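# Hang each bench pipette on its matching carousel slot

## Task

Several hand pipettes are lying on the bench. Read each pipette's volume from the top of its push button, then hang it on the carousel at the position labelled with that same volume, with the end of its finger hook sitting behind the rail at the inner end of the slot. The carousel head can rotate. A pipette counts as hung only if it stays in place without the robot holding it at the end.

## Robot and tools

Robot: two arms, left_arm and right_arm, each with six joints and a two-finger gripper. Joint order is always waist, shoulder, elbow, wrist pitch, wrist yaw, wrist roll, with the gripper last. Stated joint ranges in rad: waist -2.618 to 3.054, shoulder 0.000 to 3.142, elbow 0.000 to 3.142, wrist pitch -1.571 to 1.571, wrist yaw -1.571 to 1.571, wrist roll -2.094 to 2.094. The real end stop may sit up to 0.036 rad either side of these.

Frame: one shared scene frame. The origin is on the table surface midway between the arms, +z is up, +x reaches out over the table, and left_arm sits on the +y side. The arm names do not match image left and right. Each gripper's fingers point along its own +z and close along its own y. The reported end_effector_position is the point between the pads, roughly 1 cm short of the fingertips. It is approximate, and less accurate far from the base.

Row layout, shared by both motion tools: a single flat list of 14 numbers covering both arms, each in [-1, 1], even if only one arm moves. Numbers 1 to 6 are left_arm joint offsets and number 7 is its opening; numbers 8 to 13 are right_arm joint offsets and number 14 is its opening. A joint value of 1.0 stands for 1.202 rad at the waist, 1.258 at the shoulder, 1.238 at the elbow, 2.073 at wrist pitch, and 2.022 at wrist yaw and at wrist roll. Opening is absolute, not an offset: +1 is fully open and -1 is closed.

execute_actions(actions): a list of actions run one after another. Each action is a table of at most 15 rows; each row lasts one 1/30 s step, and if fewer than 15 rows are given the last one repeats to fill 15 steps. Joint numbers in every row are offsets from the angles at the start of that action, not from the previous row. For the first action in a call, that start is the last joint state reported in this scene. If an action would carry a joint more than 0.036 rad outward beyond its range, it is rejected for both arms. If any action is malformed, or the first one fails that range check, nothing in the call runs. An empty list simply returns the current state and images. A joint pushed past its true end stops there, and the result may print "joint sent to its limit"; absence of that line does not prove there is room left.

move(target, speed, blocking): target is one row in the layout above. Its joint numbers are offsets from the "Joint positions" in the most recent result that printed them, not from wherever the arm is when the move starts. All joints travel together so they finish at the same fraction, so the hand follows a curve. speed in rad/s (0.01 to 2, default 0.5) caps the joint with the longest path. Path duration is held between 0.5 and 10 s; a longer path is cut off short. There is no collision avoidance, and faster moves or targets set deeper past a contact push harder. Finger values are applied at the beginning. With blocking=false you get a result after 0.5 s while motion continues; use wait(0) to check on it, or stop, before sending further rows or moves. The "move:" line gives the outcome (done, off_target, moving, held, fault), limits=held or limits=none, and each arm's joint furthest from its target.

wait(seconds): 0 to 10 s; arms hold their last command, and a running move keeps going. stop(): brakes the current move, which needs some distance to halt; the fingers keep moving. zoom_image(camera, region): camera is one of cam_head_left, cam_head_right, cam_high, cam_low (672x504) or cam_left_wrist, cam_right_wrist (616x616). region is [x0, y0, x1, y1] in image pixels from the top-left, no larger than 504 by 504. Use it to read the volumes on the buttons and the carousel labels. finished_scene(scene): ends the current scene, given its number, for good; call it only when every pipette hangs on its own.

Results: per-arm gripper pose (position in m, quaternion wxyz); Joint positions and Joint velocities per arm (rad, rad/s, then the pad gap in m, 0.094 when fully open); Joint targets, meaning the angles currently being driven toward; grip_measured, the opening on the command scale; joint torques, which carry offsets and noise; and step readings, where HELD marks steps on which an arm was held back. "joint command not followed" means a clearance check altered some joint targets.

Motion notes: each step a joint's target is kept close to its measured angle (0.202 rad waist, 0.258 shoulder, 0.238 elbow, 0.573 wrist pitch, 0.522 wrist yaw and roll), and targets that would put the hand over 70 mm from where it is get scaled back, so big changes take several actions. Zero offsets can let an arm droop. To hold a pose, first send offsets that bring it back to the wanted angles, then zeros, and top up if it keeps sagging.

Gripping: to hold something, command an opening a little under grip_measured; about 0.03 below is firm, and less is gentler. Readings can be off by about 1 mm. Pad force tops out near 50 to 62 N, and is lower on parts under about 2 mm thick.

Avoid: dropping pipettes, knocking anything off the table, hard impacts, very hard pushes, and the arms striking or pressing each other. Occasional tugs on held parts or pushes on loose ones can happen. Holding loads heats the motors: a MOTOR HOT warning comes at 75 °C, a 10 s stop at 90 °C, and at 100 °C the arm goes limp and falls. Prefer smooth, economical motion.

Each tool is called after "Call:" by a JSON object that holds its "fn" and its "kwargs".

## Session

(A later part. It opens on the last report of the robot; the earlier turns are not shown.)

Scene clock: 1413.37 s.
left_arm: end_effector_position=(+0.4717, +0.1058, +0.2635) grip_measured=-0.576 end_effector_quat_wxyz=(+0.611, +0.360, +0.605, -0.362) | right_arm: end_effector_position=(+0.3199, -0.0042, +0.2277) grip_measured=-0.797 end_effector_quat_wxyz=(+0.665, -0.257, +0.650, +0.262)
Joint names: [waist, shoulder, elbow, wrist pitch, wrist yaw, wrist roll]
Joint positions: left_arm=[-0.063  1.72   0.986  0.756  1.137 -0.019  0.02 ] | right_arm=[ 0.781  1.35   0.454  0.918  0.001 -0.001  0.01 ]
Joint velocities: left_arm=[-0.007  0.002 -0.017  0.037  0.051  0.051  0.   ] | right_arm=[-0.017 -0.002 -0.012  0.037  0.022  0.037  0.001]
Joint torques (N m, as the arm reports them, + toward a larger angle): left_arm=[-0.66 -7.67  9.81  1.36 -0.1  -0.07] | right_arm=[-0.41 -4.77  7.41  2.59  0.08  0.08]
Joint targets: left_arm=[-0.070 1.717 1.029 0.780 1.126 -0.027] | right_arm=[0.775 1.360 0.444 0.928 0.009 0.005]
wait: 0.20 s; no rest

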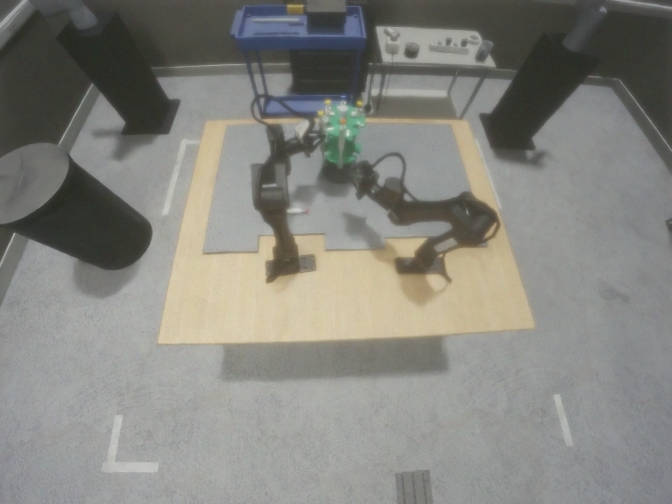

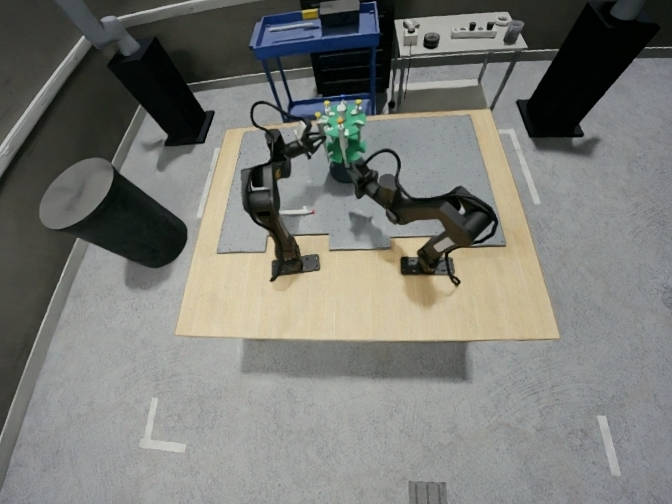

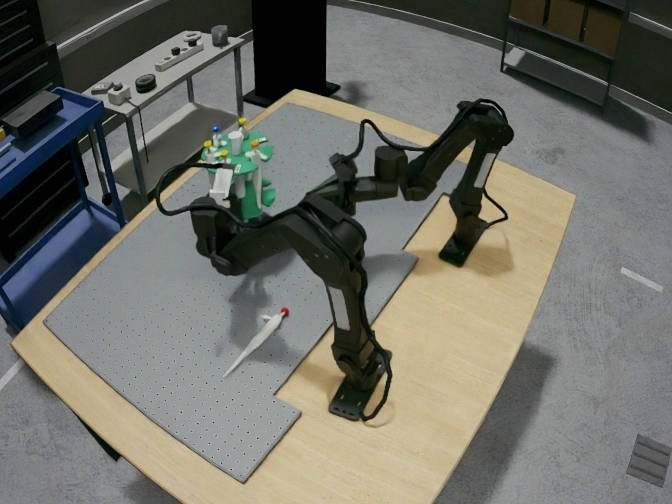

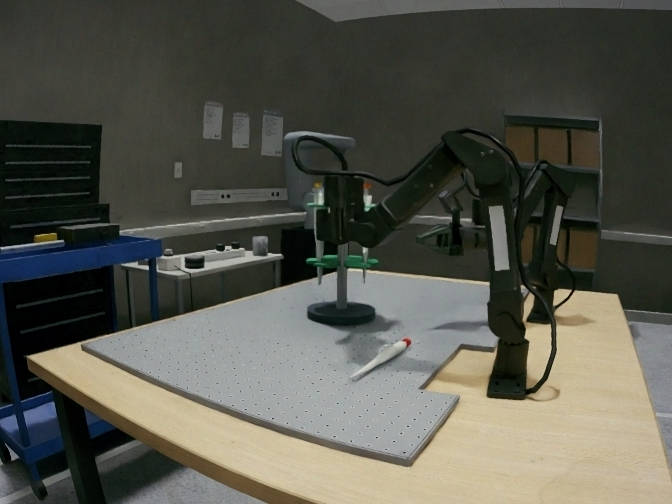

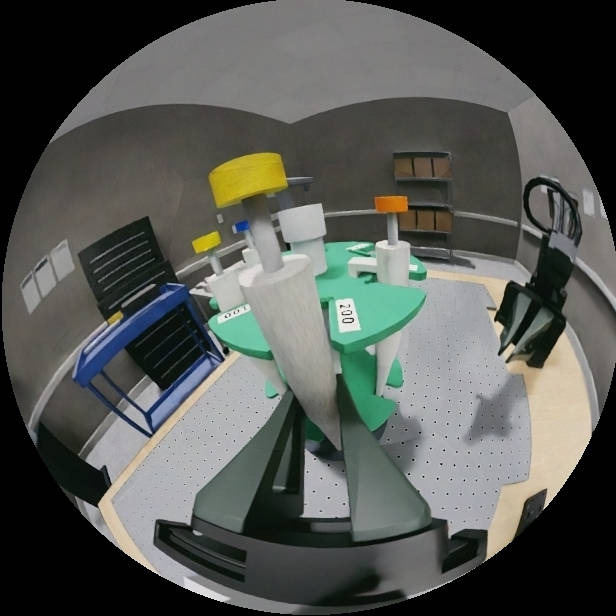

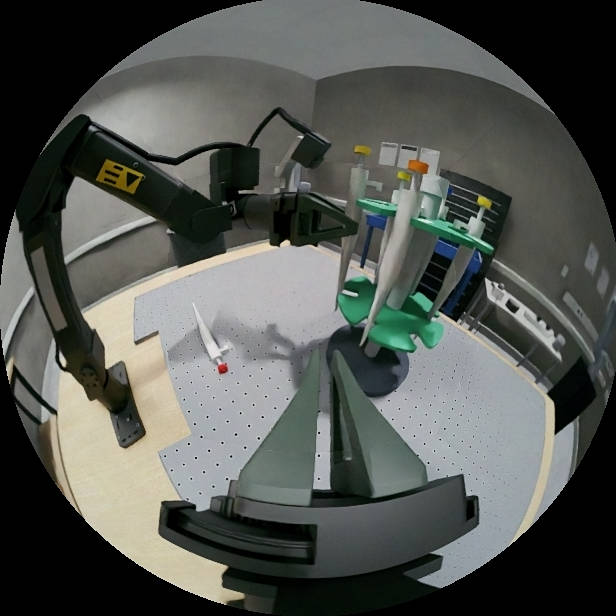

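Call:
{"fn": "execute_actions", "kwargs": {"actions": [[[-0.0058,-0.0019,0.035,0.016,-0.008,-0.002,-0.615, -0.005,0.008,-0.008,0.005,0.004,0.003,-0.8],[-0.0065,-0.0006,0.036,0.0195,-0.0105,-0.002,-0.615, -0.005,0.008,-0.008,0.005,0.004,0.003,-0.8],[-0.0082,0.0015,0.0376,0.0231,-0.013,-0.002,-0.615, -0.005,0.008,-0.008,0.005,0.004,0.003,-0.8],[-0.0108,0.0042,0.0395,0.0268,-0.0155,-0.002,-0.615, -0.005,0.008,-0.008,0.005,0.004,0.003,-0.8],[-0.0142,0.0073,0.0418,0.0299,-0.018,-0.002,-0.615, -0.005,0.008,-0.008,0.005,0.004,0.003,-0.8],[-0.0181,0.0108,0.0444,0.0323,-0.0205,-0.002,-0.615, -0.005,0.008,-0.008,0.005,0.004,0.003,-0.8],[-0.0223,0.0144,0.0471,0.0342,-0.023,-0.002,-0.615, -0.005,0.008,-0.008,0.005,0.004,0.003,-0.8],[-0.0266,0.0182,0.0498,0.0357,-0.0252,-0.002,-0.615, -0.005,0.008,-0.008,0.005,0.004,0.003,-0.8],[-0.0309,0.0218,0.0525,0.0366,-0.0272,-0.002,-0.615, -0.005,0.008,-0.008,0.005,0.004,0.003,-0.8],[-0.0351,0.0253,0.0551,0.0372,-0.0288,-0.002,-0.615, -0.005,0.008,-0.008,0.005,0.004,0.003,-0.8],[-0.039,0.0284,0.0574,0.0376,-0.0299,-0.002,-0.615, -0.005,0.008,-0.008,0.005,0.004,0.003,-0.8],[-0.0424,0.0311,0.0593,0.0376,-0.0305,-0.002,-0.615, -0.005,0.008,-0.008,0.005,0.004,0.003,-0.8],[-0.045,0.0332,0.0609,0.0376,-0.0307,-0.002,-0.615, -0.005,0.008,-0.008,0.005,0.004,0.003,-0.8],[-0.0467,0.0345,0.0619,0.0376,-0.0307,-0.002,-0.615, -0.005,0.008,-0.008,0.005,0.004,0.003,-0.8],[-0.0474,0.035,0.0622,0.0376,-0.0307,-0.002,-0.615, -0.005,0.008,-0.008,0.005,0.004,0.003,-0.8]]]}}

Call:
{"fn": "wait", "kwargs": {"seconds": 0.25}}

Call:
{"fn": "zoom_image", "kwargs": {"camera": "cam_left_wrist", "region": [200, 250, 420, 470]}}

Call:
{"fn": "zoom_image", "kwargs": {"camera": "cam_right_wrist", "region": [290, 135, 470, 315]}}

Call:
{"fn": "zoom_image", "kwargs": {"camera": "cam_head_left", "region": [305, 90, 375, 160]}}

Scene clock: 1452.07 s.
left_arm: end_effector_position=(+0.4824, +0.0899, +0.2636) grip_measured=-0.576 end_effector_quat_wxyz=(+0.620, +0.365, +0.595, -0.357) | right_arm: end_effector_position=(+0.3199, -0.0042, +0.2277) grip_measured=-0.797 end_effector_quat_wxyz=(+0.665, -0.257, +0.650, +0.262)
Joint names: [waist, shoulder, elbow, wrist pitch, wrist yaw, wrist roll]
Joint positions: left_arm=[-0.108  1.764  1.018  0.798  1.092 -0.019  0.02 ] | right_arm=[ 0.781  1.35   0.454  0.918  0.001 -0.001  0.01 ]
Joint velocities: left_arm=[-0.081  0.076  0.017  0.037 -0.037  0.037 -0.   ] | right_arm=[-0.012 -0.012  0.027 -0.022  0.007 -0.022 -0.   ]
Joint torques (N m, as the arm reports them, + toward a larger angle): left_arm=[-0.57 -8.21  9.81  1.46 -0.08 -0.05] | right_arm=[-0.56 -4.74  7.45  2.61  0.08  0.08]
Joint targets: left_arm=[-0.120 1.764 1.063 0.834 1.075 -0.023] | right_arm=[0.775 1.360 0.444 0.928 0.009 0.005]
Step readings (joint positions):
0: left_arm=[-0.063 1.720 0.986 0.756 1.135 -0.019] | right_arm=[0.781 1.350 0.454 0.918 0.001 -0.001]
1: left_arm=[-0.063 1.720 0.986 0.756 1.134 -0.019] | right_arm=[0.781 1.350 0.454 0.918 0.001 -0.001]
2: left_arm=[-0.063 1.720 0.986 0.757 1.132 -0.019] | right_arm=[0.781 1.350 0.454 0.918 0.001 -0.001]
4: left_arm=[-0.063 1.720 0.986 0.763 1.127 -0.019] | right_arm=[0.781 1.350 0.454 0.918 0.001 -0.001]
8: left_arm=[-0.072 1.733 0.998 0.783 1.114 -0.019] | right_arm=[0.781 1.350 0.454 0.918 0.001 -0.001]
15: Joint positions above

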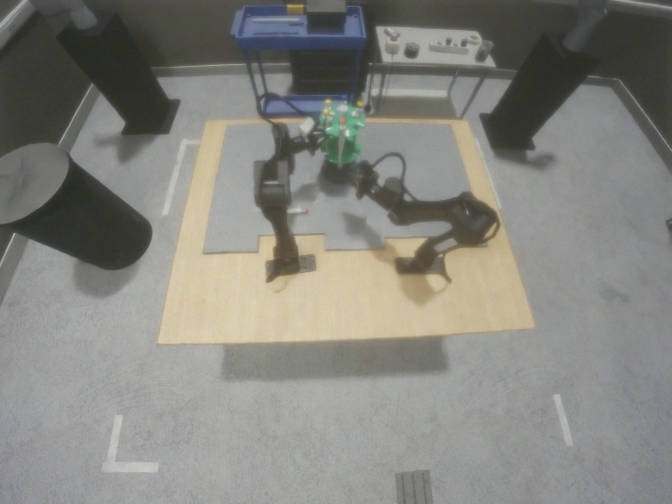

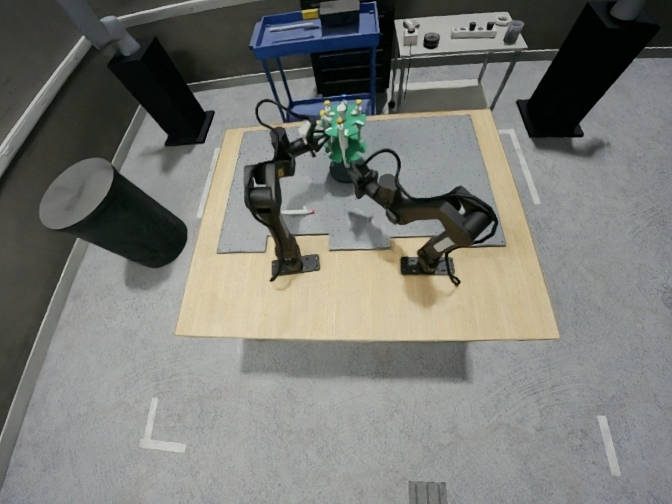

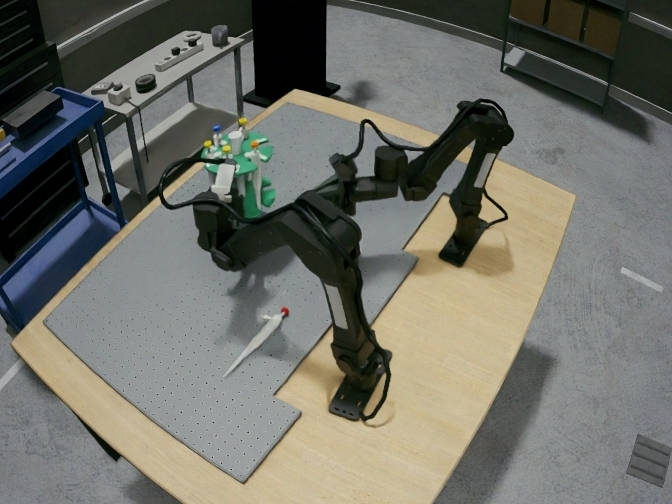

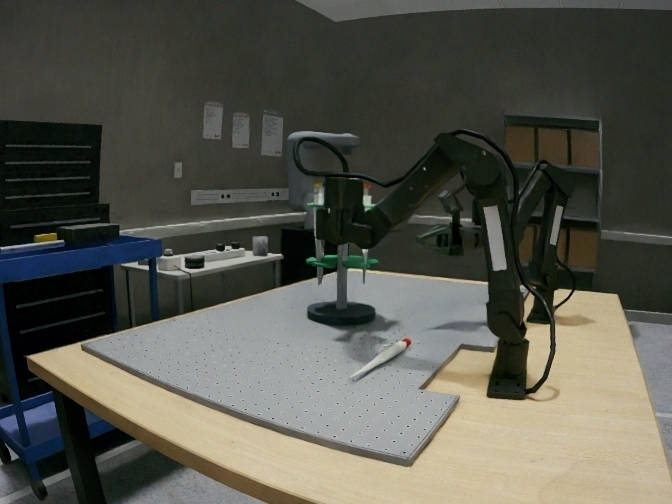

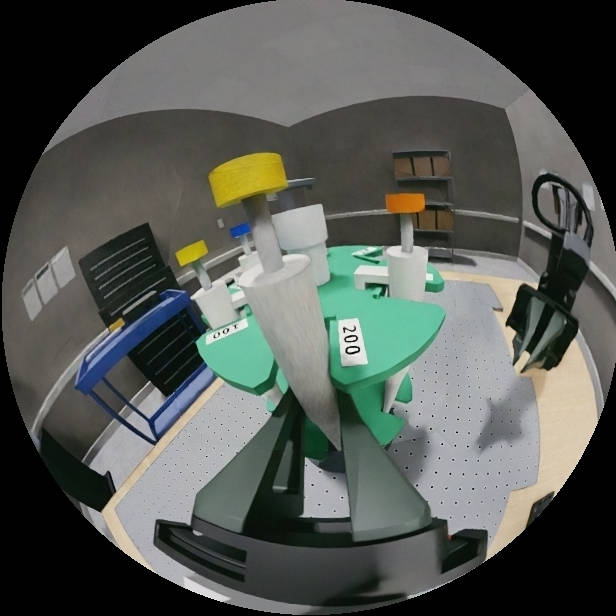

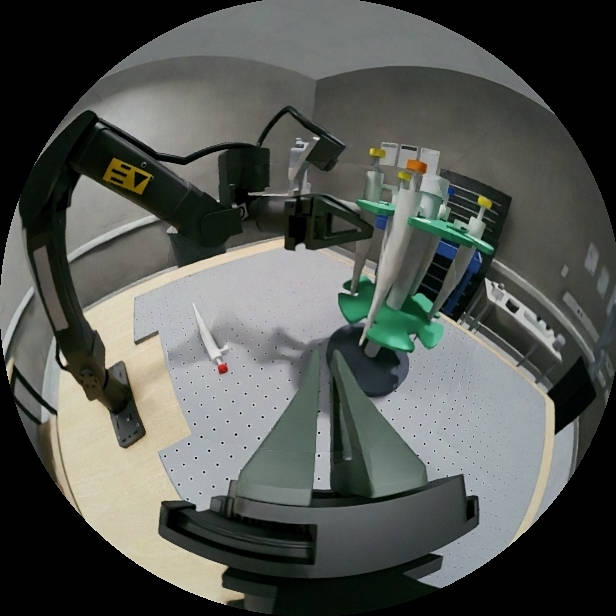

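Scene clock: 1452.33 s.
left_arm: end_effector_position=(+0.4835, +0.0889, +0.2627) grip_measured=-0.576 end_effector_quat_wxyz=(+0.621, +0.364, +0.596, -0.356) | right_arm: end_effector_position=(+0.3199, -0.0042, +0.2277) grip_measured=-0.797 end_effector_quat_wxyz=(+0.665, -0.257, +0.650, +0.262)
Joint names: [waist, shoulder, elbow, wrist pitch, wrist yaw, wrist roll]
Joint positions: left_arm=[-0.112  1.768  1.019  0.801  1.085 -0.019  0.02 ] | right_arm=[ 0.781  1.35   0.454  0.918  0.001 -0.001  0.01 ]
Joint velocities: left_arm=[-0.022 -0.002 -0.027  0.022  0.022 -0.007 -0.   ] | right_arm=[-0.002  0.007 -0.002  0.007 -0.037 -0.051 -0.   ]
Joint torques (N m, as the arm reports them, + toward a larger angle): left_arm=[-0.71 -8.2   9.85  1.45 -0.1  -0.03] | right_arm=[-0.46 -4.78  7.45  2.58  0.09  0.07]
Joint targets: left_arm=[-0.120 1.764 1.063 0.834 1.075 -0.023] | right_arm=[0.775 1.360 0.444 0.928 0.009 0.005]
wait: 0.27 s; no rest

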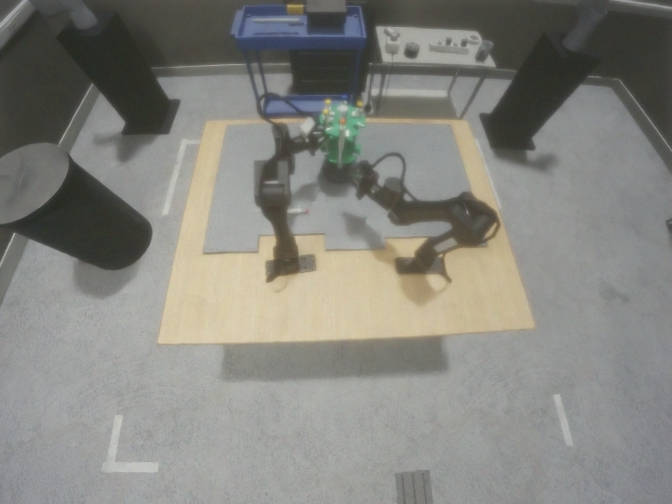

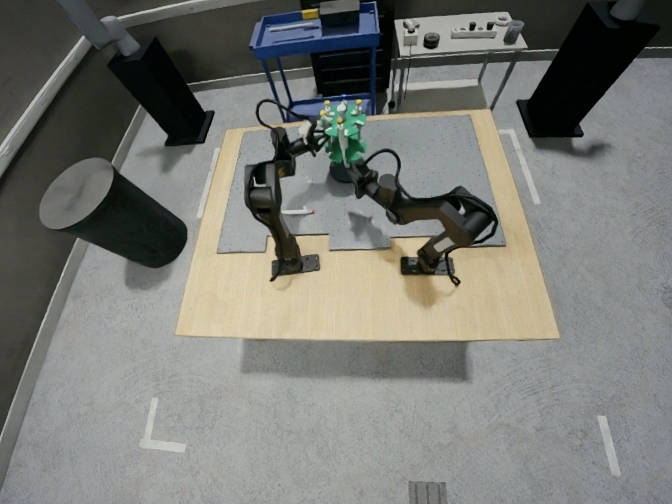

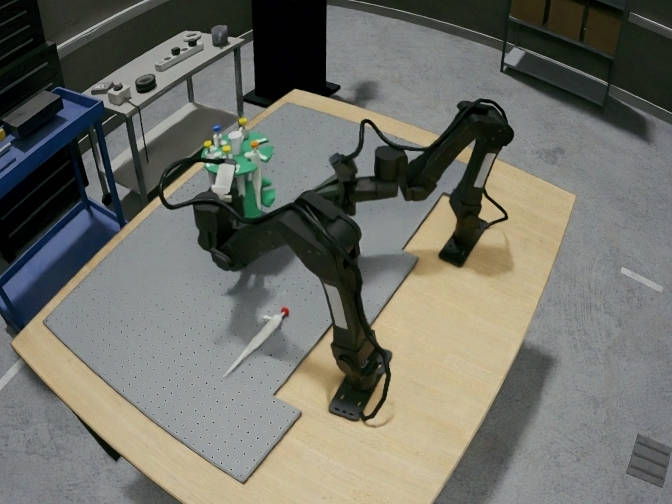

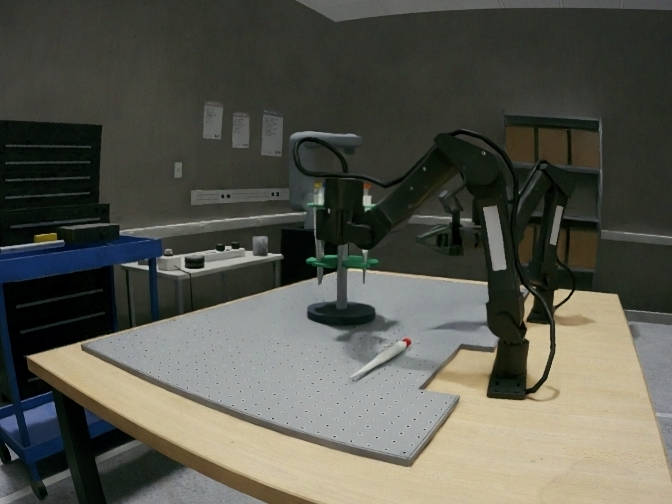

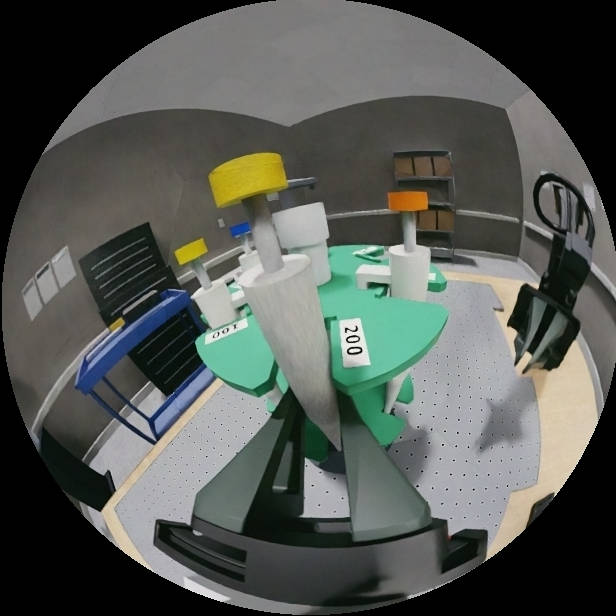

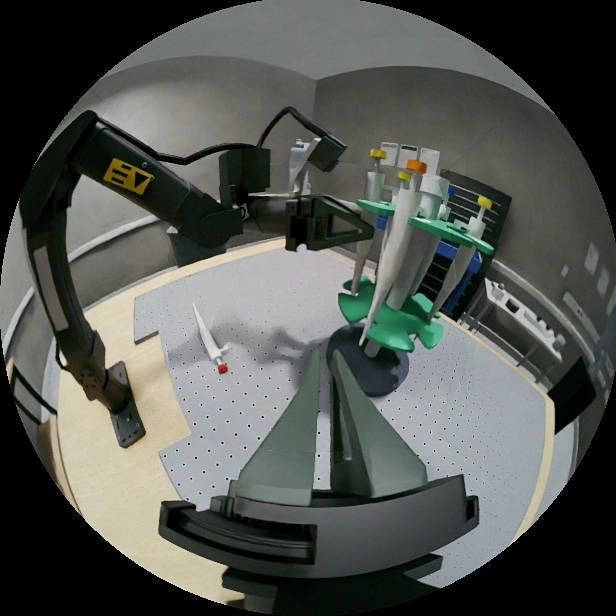

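Region (200, 250, 420, 470) of cam_left_wrist's 616x616 image, scaled by 2.291, with more detail than that image has.

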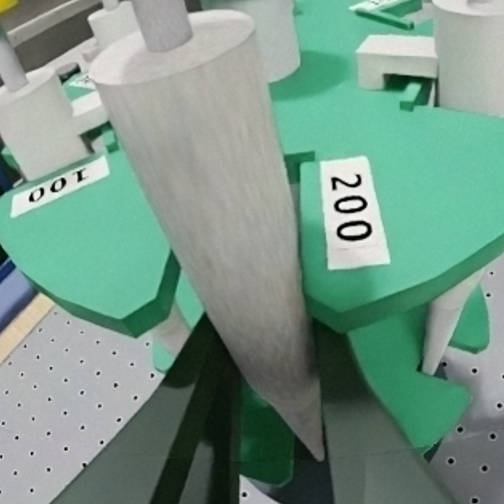

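Region (290, 135, 470, 315) of cam_right_wrist's 616x616 image, scaled by 2.800, with more detail than that image has.

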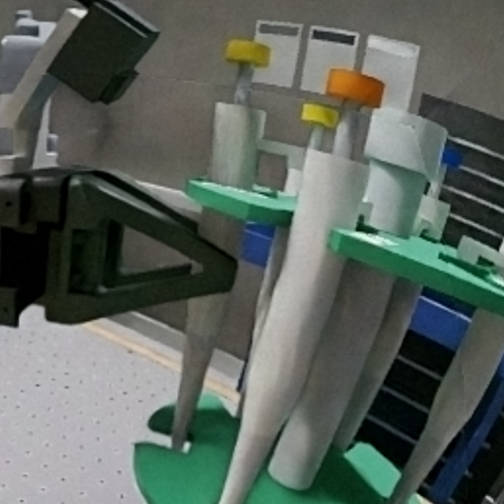

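Region (305, 90, 375, 160) of cam_head_left's 672x504 image, scaled by 7.200, with more detail than that image has.

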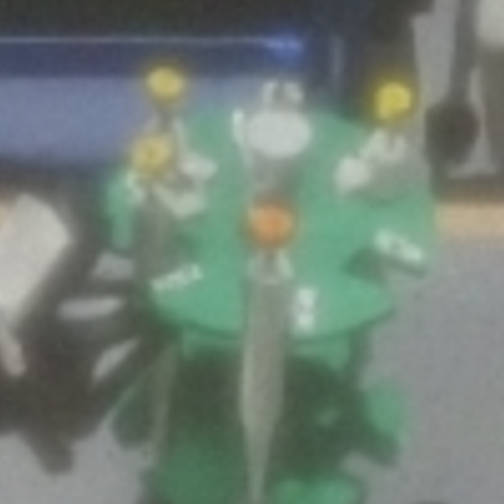

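Call:
{"fn": "zoom_image", "kwargs": {"camera": "cam_right_wrist", "region": [350, 160, 420, 230]}}

Region (350, 160, 420, 230) of cam_right_wrist's 616x616 image, scaled by 7.200, with more detail than that image has.

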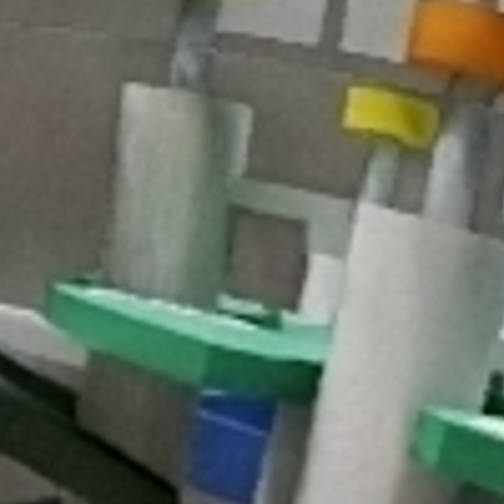

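Call:
{"fn": "execute_actions", "kwargs": {"actions": [[[-0.008,-0.003,0.015,0.0165,-0.006,-0.002,-0.615, -0.005,0.008,-0.008,0.005,0.004,0.003,-0.8],[-0.0095,-0.0025,-0.002,0.0178,-0.007,-0.002,-0.615, -0.005,0.008,-0.008,0.005,0.004,0.003,-0.8],[-0.011,-0.0015,-0.011,0.0195,-0.008,-0.002,-0.615, -0.005,0.008,-0.008,0.005,0.004,0.003,-0.8],[-0.012,0.0,-0.0135,0.0215,-0.0084,-0.002,-0.615, -0.005,0.008,-0.008,0.005,0.004,0.003,-0.8],[-0.013,0.002,-0.015,0.0237,-0.0084,-0.002,-0.615, -0.005,0.008,-0.008,0.005,0.004,0.003,-0.8],[-0.013,0.0042,-0.0165,0.026,-0.0084,-0.002,-0.615, -0.005,0.008,-0.008,0.005,0.004,0.003,-0.8],[-0.013,0.0062,-0.018,0.0283,-0.0084,-0.002,-0.615, -0.005,0.008,-0.008,0.005,0.004,0.003,-0.8],[-0.013,0.0083,-0.0194,0.0305,-0.0084,-0.002,-0.615, -0.005,0.008,-0.008,0.005,0.004,0.003,-0.8],[-0.013,0.0103,-0.0208,0.0325,-0.0084,-0.002,-0.615, -0.005,0.008,-0.008,0.005,0.004,0.003,-0.8],[-0.013,0.0122,-0.0222,0.0343,-0.0084,-0.002,-0.615, -0.005,0.008,-0.008,0.005,0.004,0.003,-0.8],[-0.013,0.0139,-0.0234,0.0358,-0.0084,-0.002,-0.615, -0.005,0.008,-0.008,0.005,0.004,0.003,-0.8],[-0.013,0.0154,-0.0245,0.037,-0.0084,-0.002,-0.615, -0.005,0.008,-0.008,0.005,0.004,0.003,-0.8],[-0.013,0.0165,-0.0253,0.0377,-0.0084,-0.002,-0.615, -0.005,0.008,-0.008,0.005,0.004,0.003,-0.8],[-0.013,0.0172,-0.0258,0.038,-0.0084,-0.002,-0.615, -0.005,0.008,-0.008,0.005,0.004,0.003,-0.8],[-0.013,0.0175,-0.026,0.038,-0.0084,-0.002,-0.615, -0.005,0.008,-0.008,0.005,0.004,0.003,-0.8]]]}}

Call:
{"fn": "wait", "kwargs": {"seconds": 0.25}}

Call:
{"fn": "zoom_image", "kwargs": {"camera": "cam_right_wrist", "region": [350, 150, 430, 230]}}

Call:
{"fn": "zoom_image", "kwargs": {"camera": "cam_head_right", "region": [310, 90, 370, 150]}}

Scene clock: 1477.23 s.
left_arm: end_effector_position=(+0.4845, +0.0873, +0.2503) grip_measured=-0.576 end_effector_quat_wxyz=(+0.619, +0.362, +0.599, -0.357) | right_arm: end_effector_position=(+0.3199, -0.0042, +0.2277) grip_measured=-0.797 end_effector_quat_wxyz=(+0.665, -0.257, +0.650, +0.262)
Joint names: [waist, shoulder, elbow, wrist pitch, wrist yaw, wrist roll]
Joint positions: left_arm=[-0.117  1.792  0.997  0.84   1.076 -0.019  0.02 ] | right_arm=[ 0.781  1.35   0.454  0.918  0.001 -0.001  0.01 ]
Joint velocities: left_arm=[-0.007  0.066 -0.061 -0.007 -0.037  0.037 -0.001] | right_arm=[-0.032  0.012 -0.012 -0.007  0.007  0.007 -0.   ]
Joint torques (N m, as the arm reports them, + toward a larger angle): left_arm=[-0.88 -8.55  5.82  1.52 -0.09 -0.03] | right_arm=[-0.52 -4.81  7.5   2.61  0.1   0.06]
Joint targets: left_arm=[-0.127 1.790 0.987 0.880 1.068 -0.023] | right_arm=[0.775 1.360 0.444 0.928 0.009 0.005]
Step readings (joint positions):
0: left_arm=[-0.112 1.768 1.019 0.802 1.084 -0.019] | right_arm=[0.781 1.350 0.454 0.918 0.001 -0.001]
1: left_arm=[-0.112 1.768 1.019 0.803 1.084 -0.019] | right_arm=[0.781 1.350 0.454 0.918 0.001 -0.001]
2: left_arm=[-0.112 1.768 1.019 0.803 1.084 -0.019] | right_arm=[0.781 1.350 0.454 0.918 0.001 -0.001]
4: left_arm=[-0.112 1.768 1.019 0.806 1.081 -0.019] | right_arm=[0.781 1.350 0.454 0.918 0.001 -0.001]
8: left_arm=[-0.116 1.771 1.019 0.819 1.079 -0.019] | right_arm=[0.781 1.350 0.454 0.918 0.001 -0.001]
15: Joint positions above

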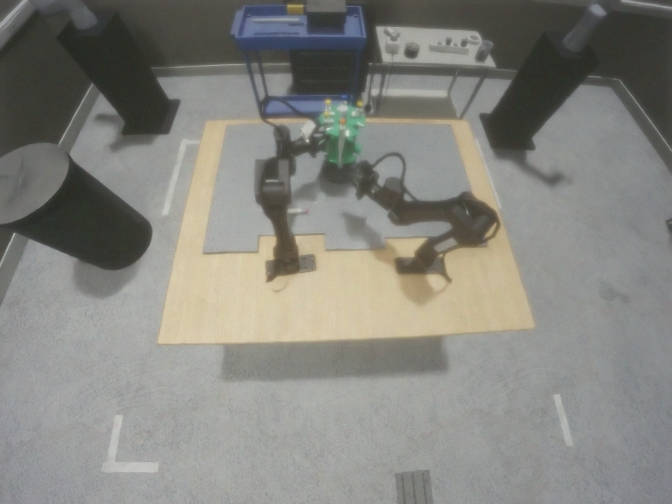

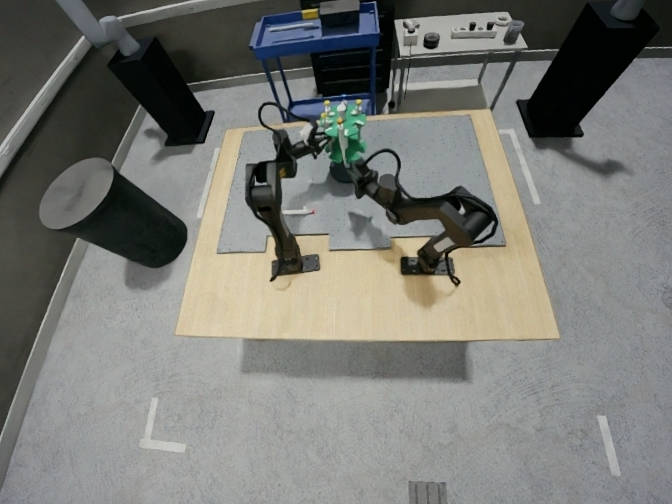

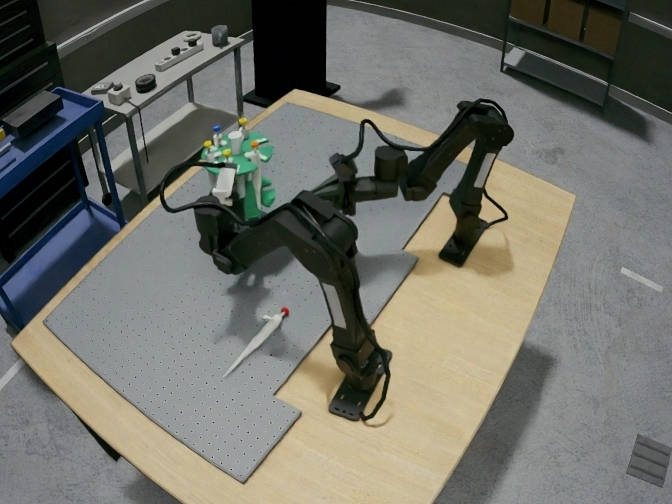

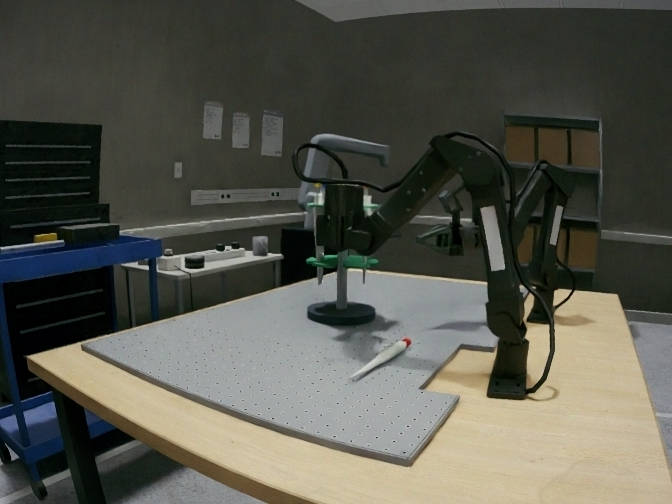

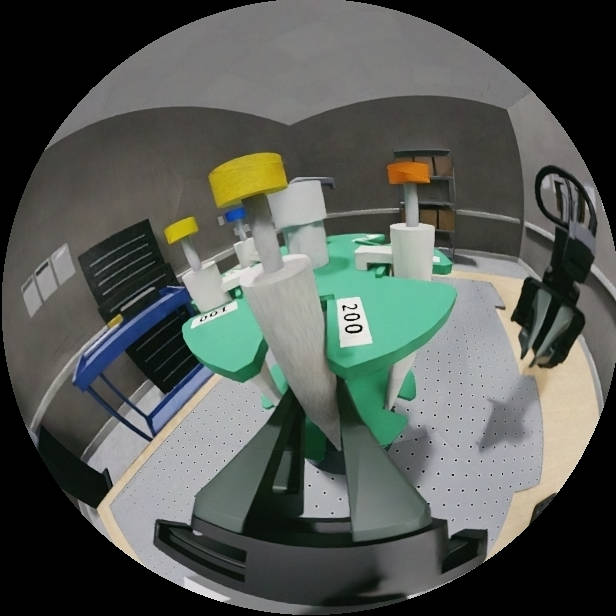

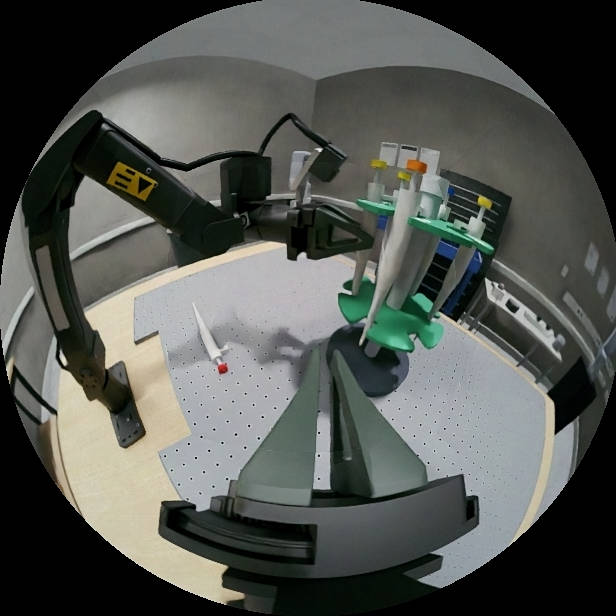

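Scene clock: 1477.50 s.
left_arm: end_effector_position=(+0.4847, +0.0873, +0.2496) grip_measured=-0.576 end_effector_quat_wxyz=(+0.620, +0.362, +0.598, -0.356) | right_arm: end_effector_position=(+0.3199, -0.0042, +0.2277) grip_measured=-0.797 end_effector_quat_wxyz=(+0.665, -0.257, +0.650, +0.262)
Joint names: [waist, shoulder, elbow, wrist pitch, wrist yaw, wrist roll]
Joint positions: left_arm=[-0.117  1.795  0.996  0.848  1.076 -0.019  0.02 ] | right_arm=[ 0.781  1.35   0.454  0.918  0.001 -0.001  0.01 ]
Joint velocities: left_arm=[-0.002 -0.012  0.002  0.007  0.007 -0.037 -0.   ] | right_arm=[-0.002  0.012  0.012 -0.022 -0.007 -0.007  0.001]
Joint torques (N m, as the arm reports them, + toward a larger angle): left_arm=[-0.82 -8.41  5.71  1.45 -0.09 -0.04] | right_arm=[-0.55 -4.74  7.45  2.6   0.1   0.06]
Joint targets: left_arm=[-0.127 1.790 0.987 0.880 1.068 -0.023] | right_arm=[0.775 1.360 0.444 0.928 0.009 0.005]
wait: 0.27 s; no rest

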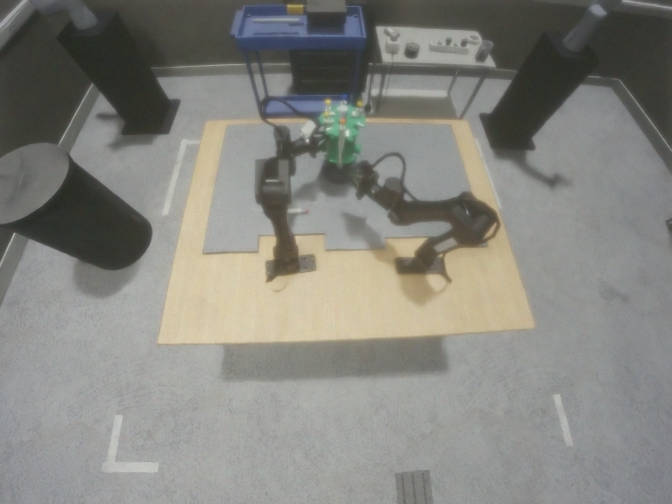

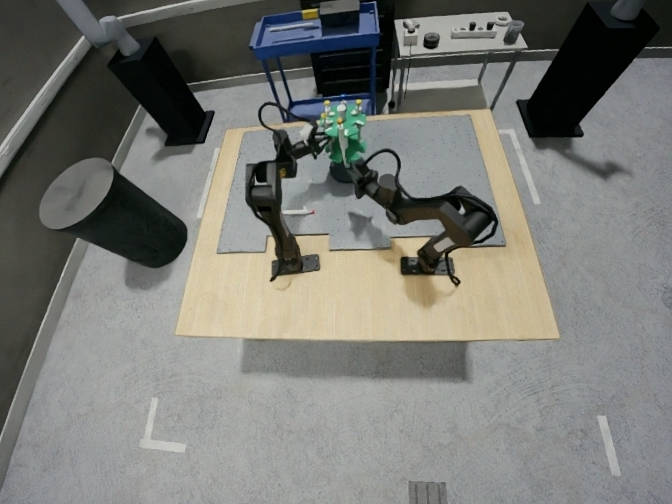

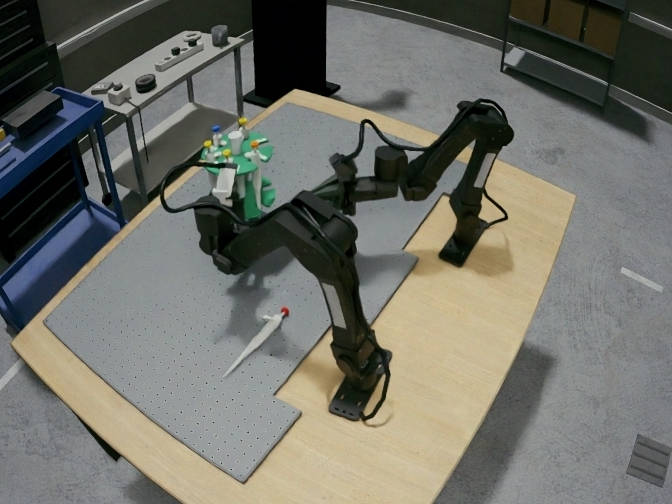

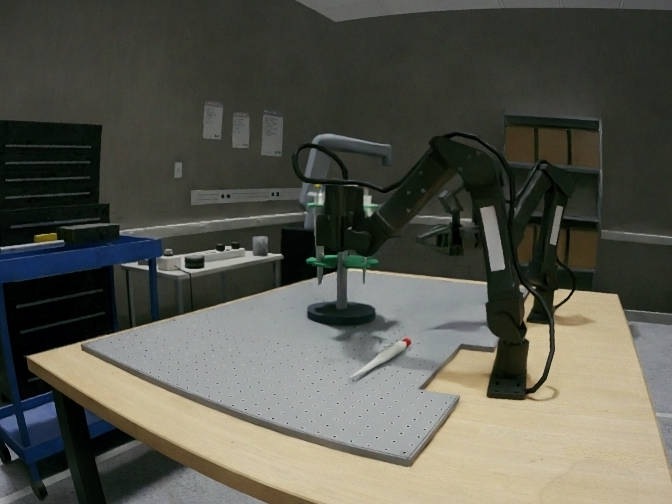

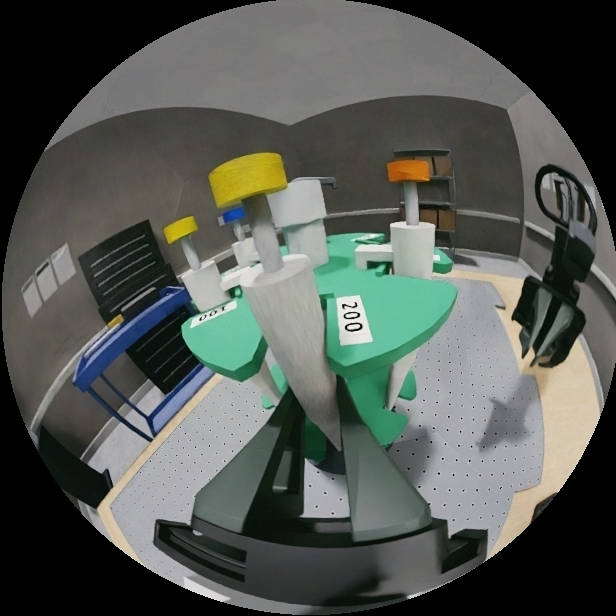

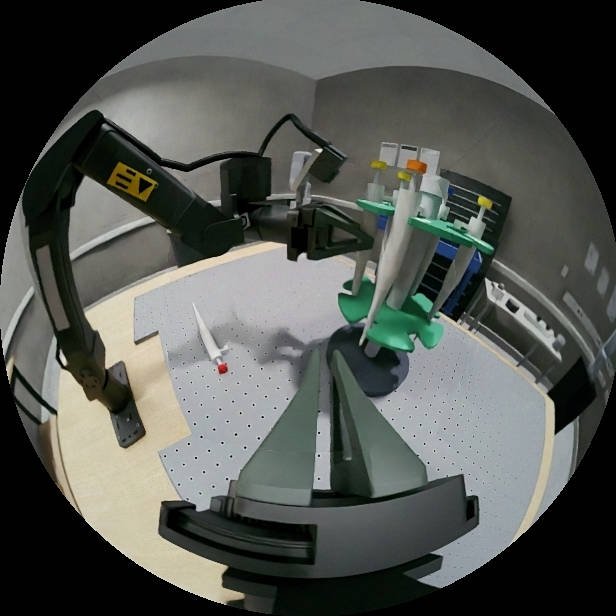

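Region (350, 150, 430, 230) of cam_right_wrist's 616x616 image, scaled by 6.300, with more detail than that image has.

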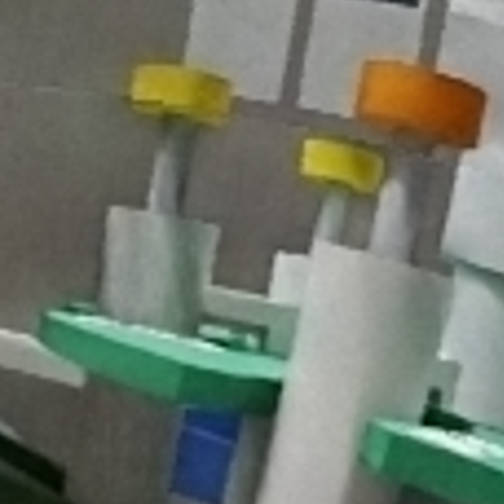

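Region (310, 90, 370, 150) of cam_head_right's 672x504 image, scaled by 8.400, with more detail than that image has.

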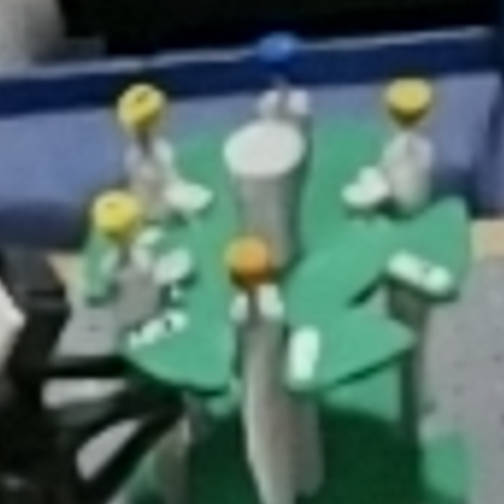

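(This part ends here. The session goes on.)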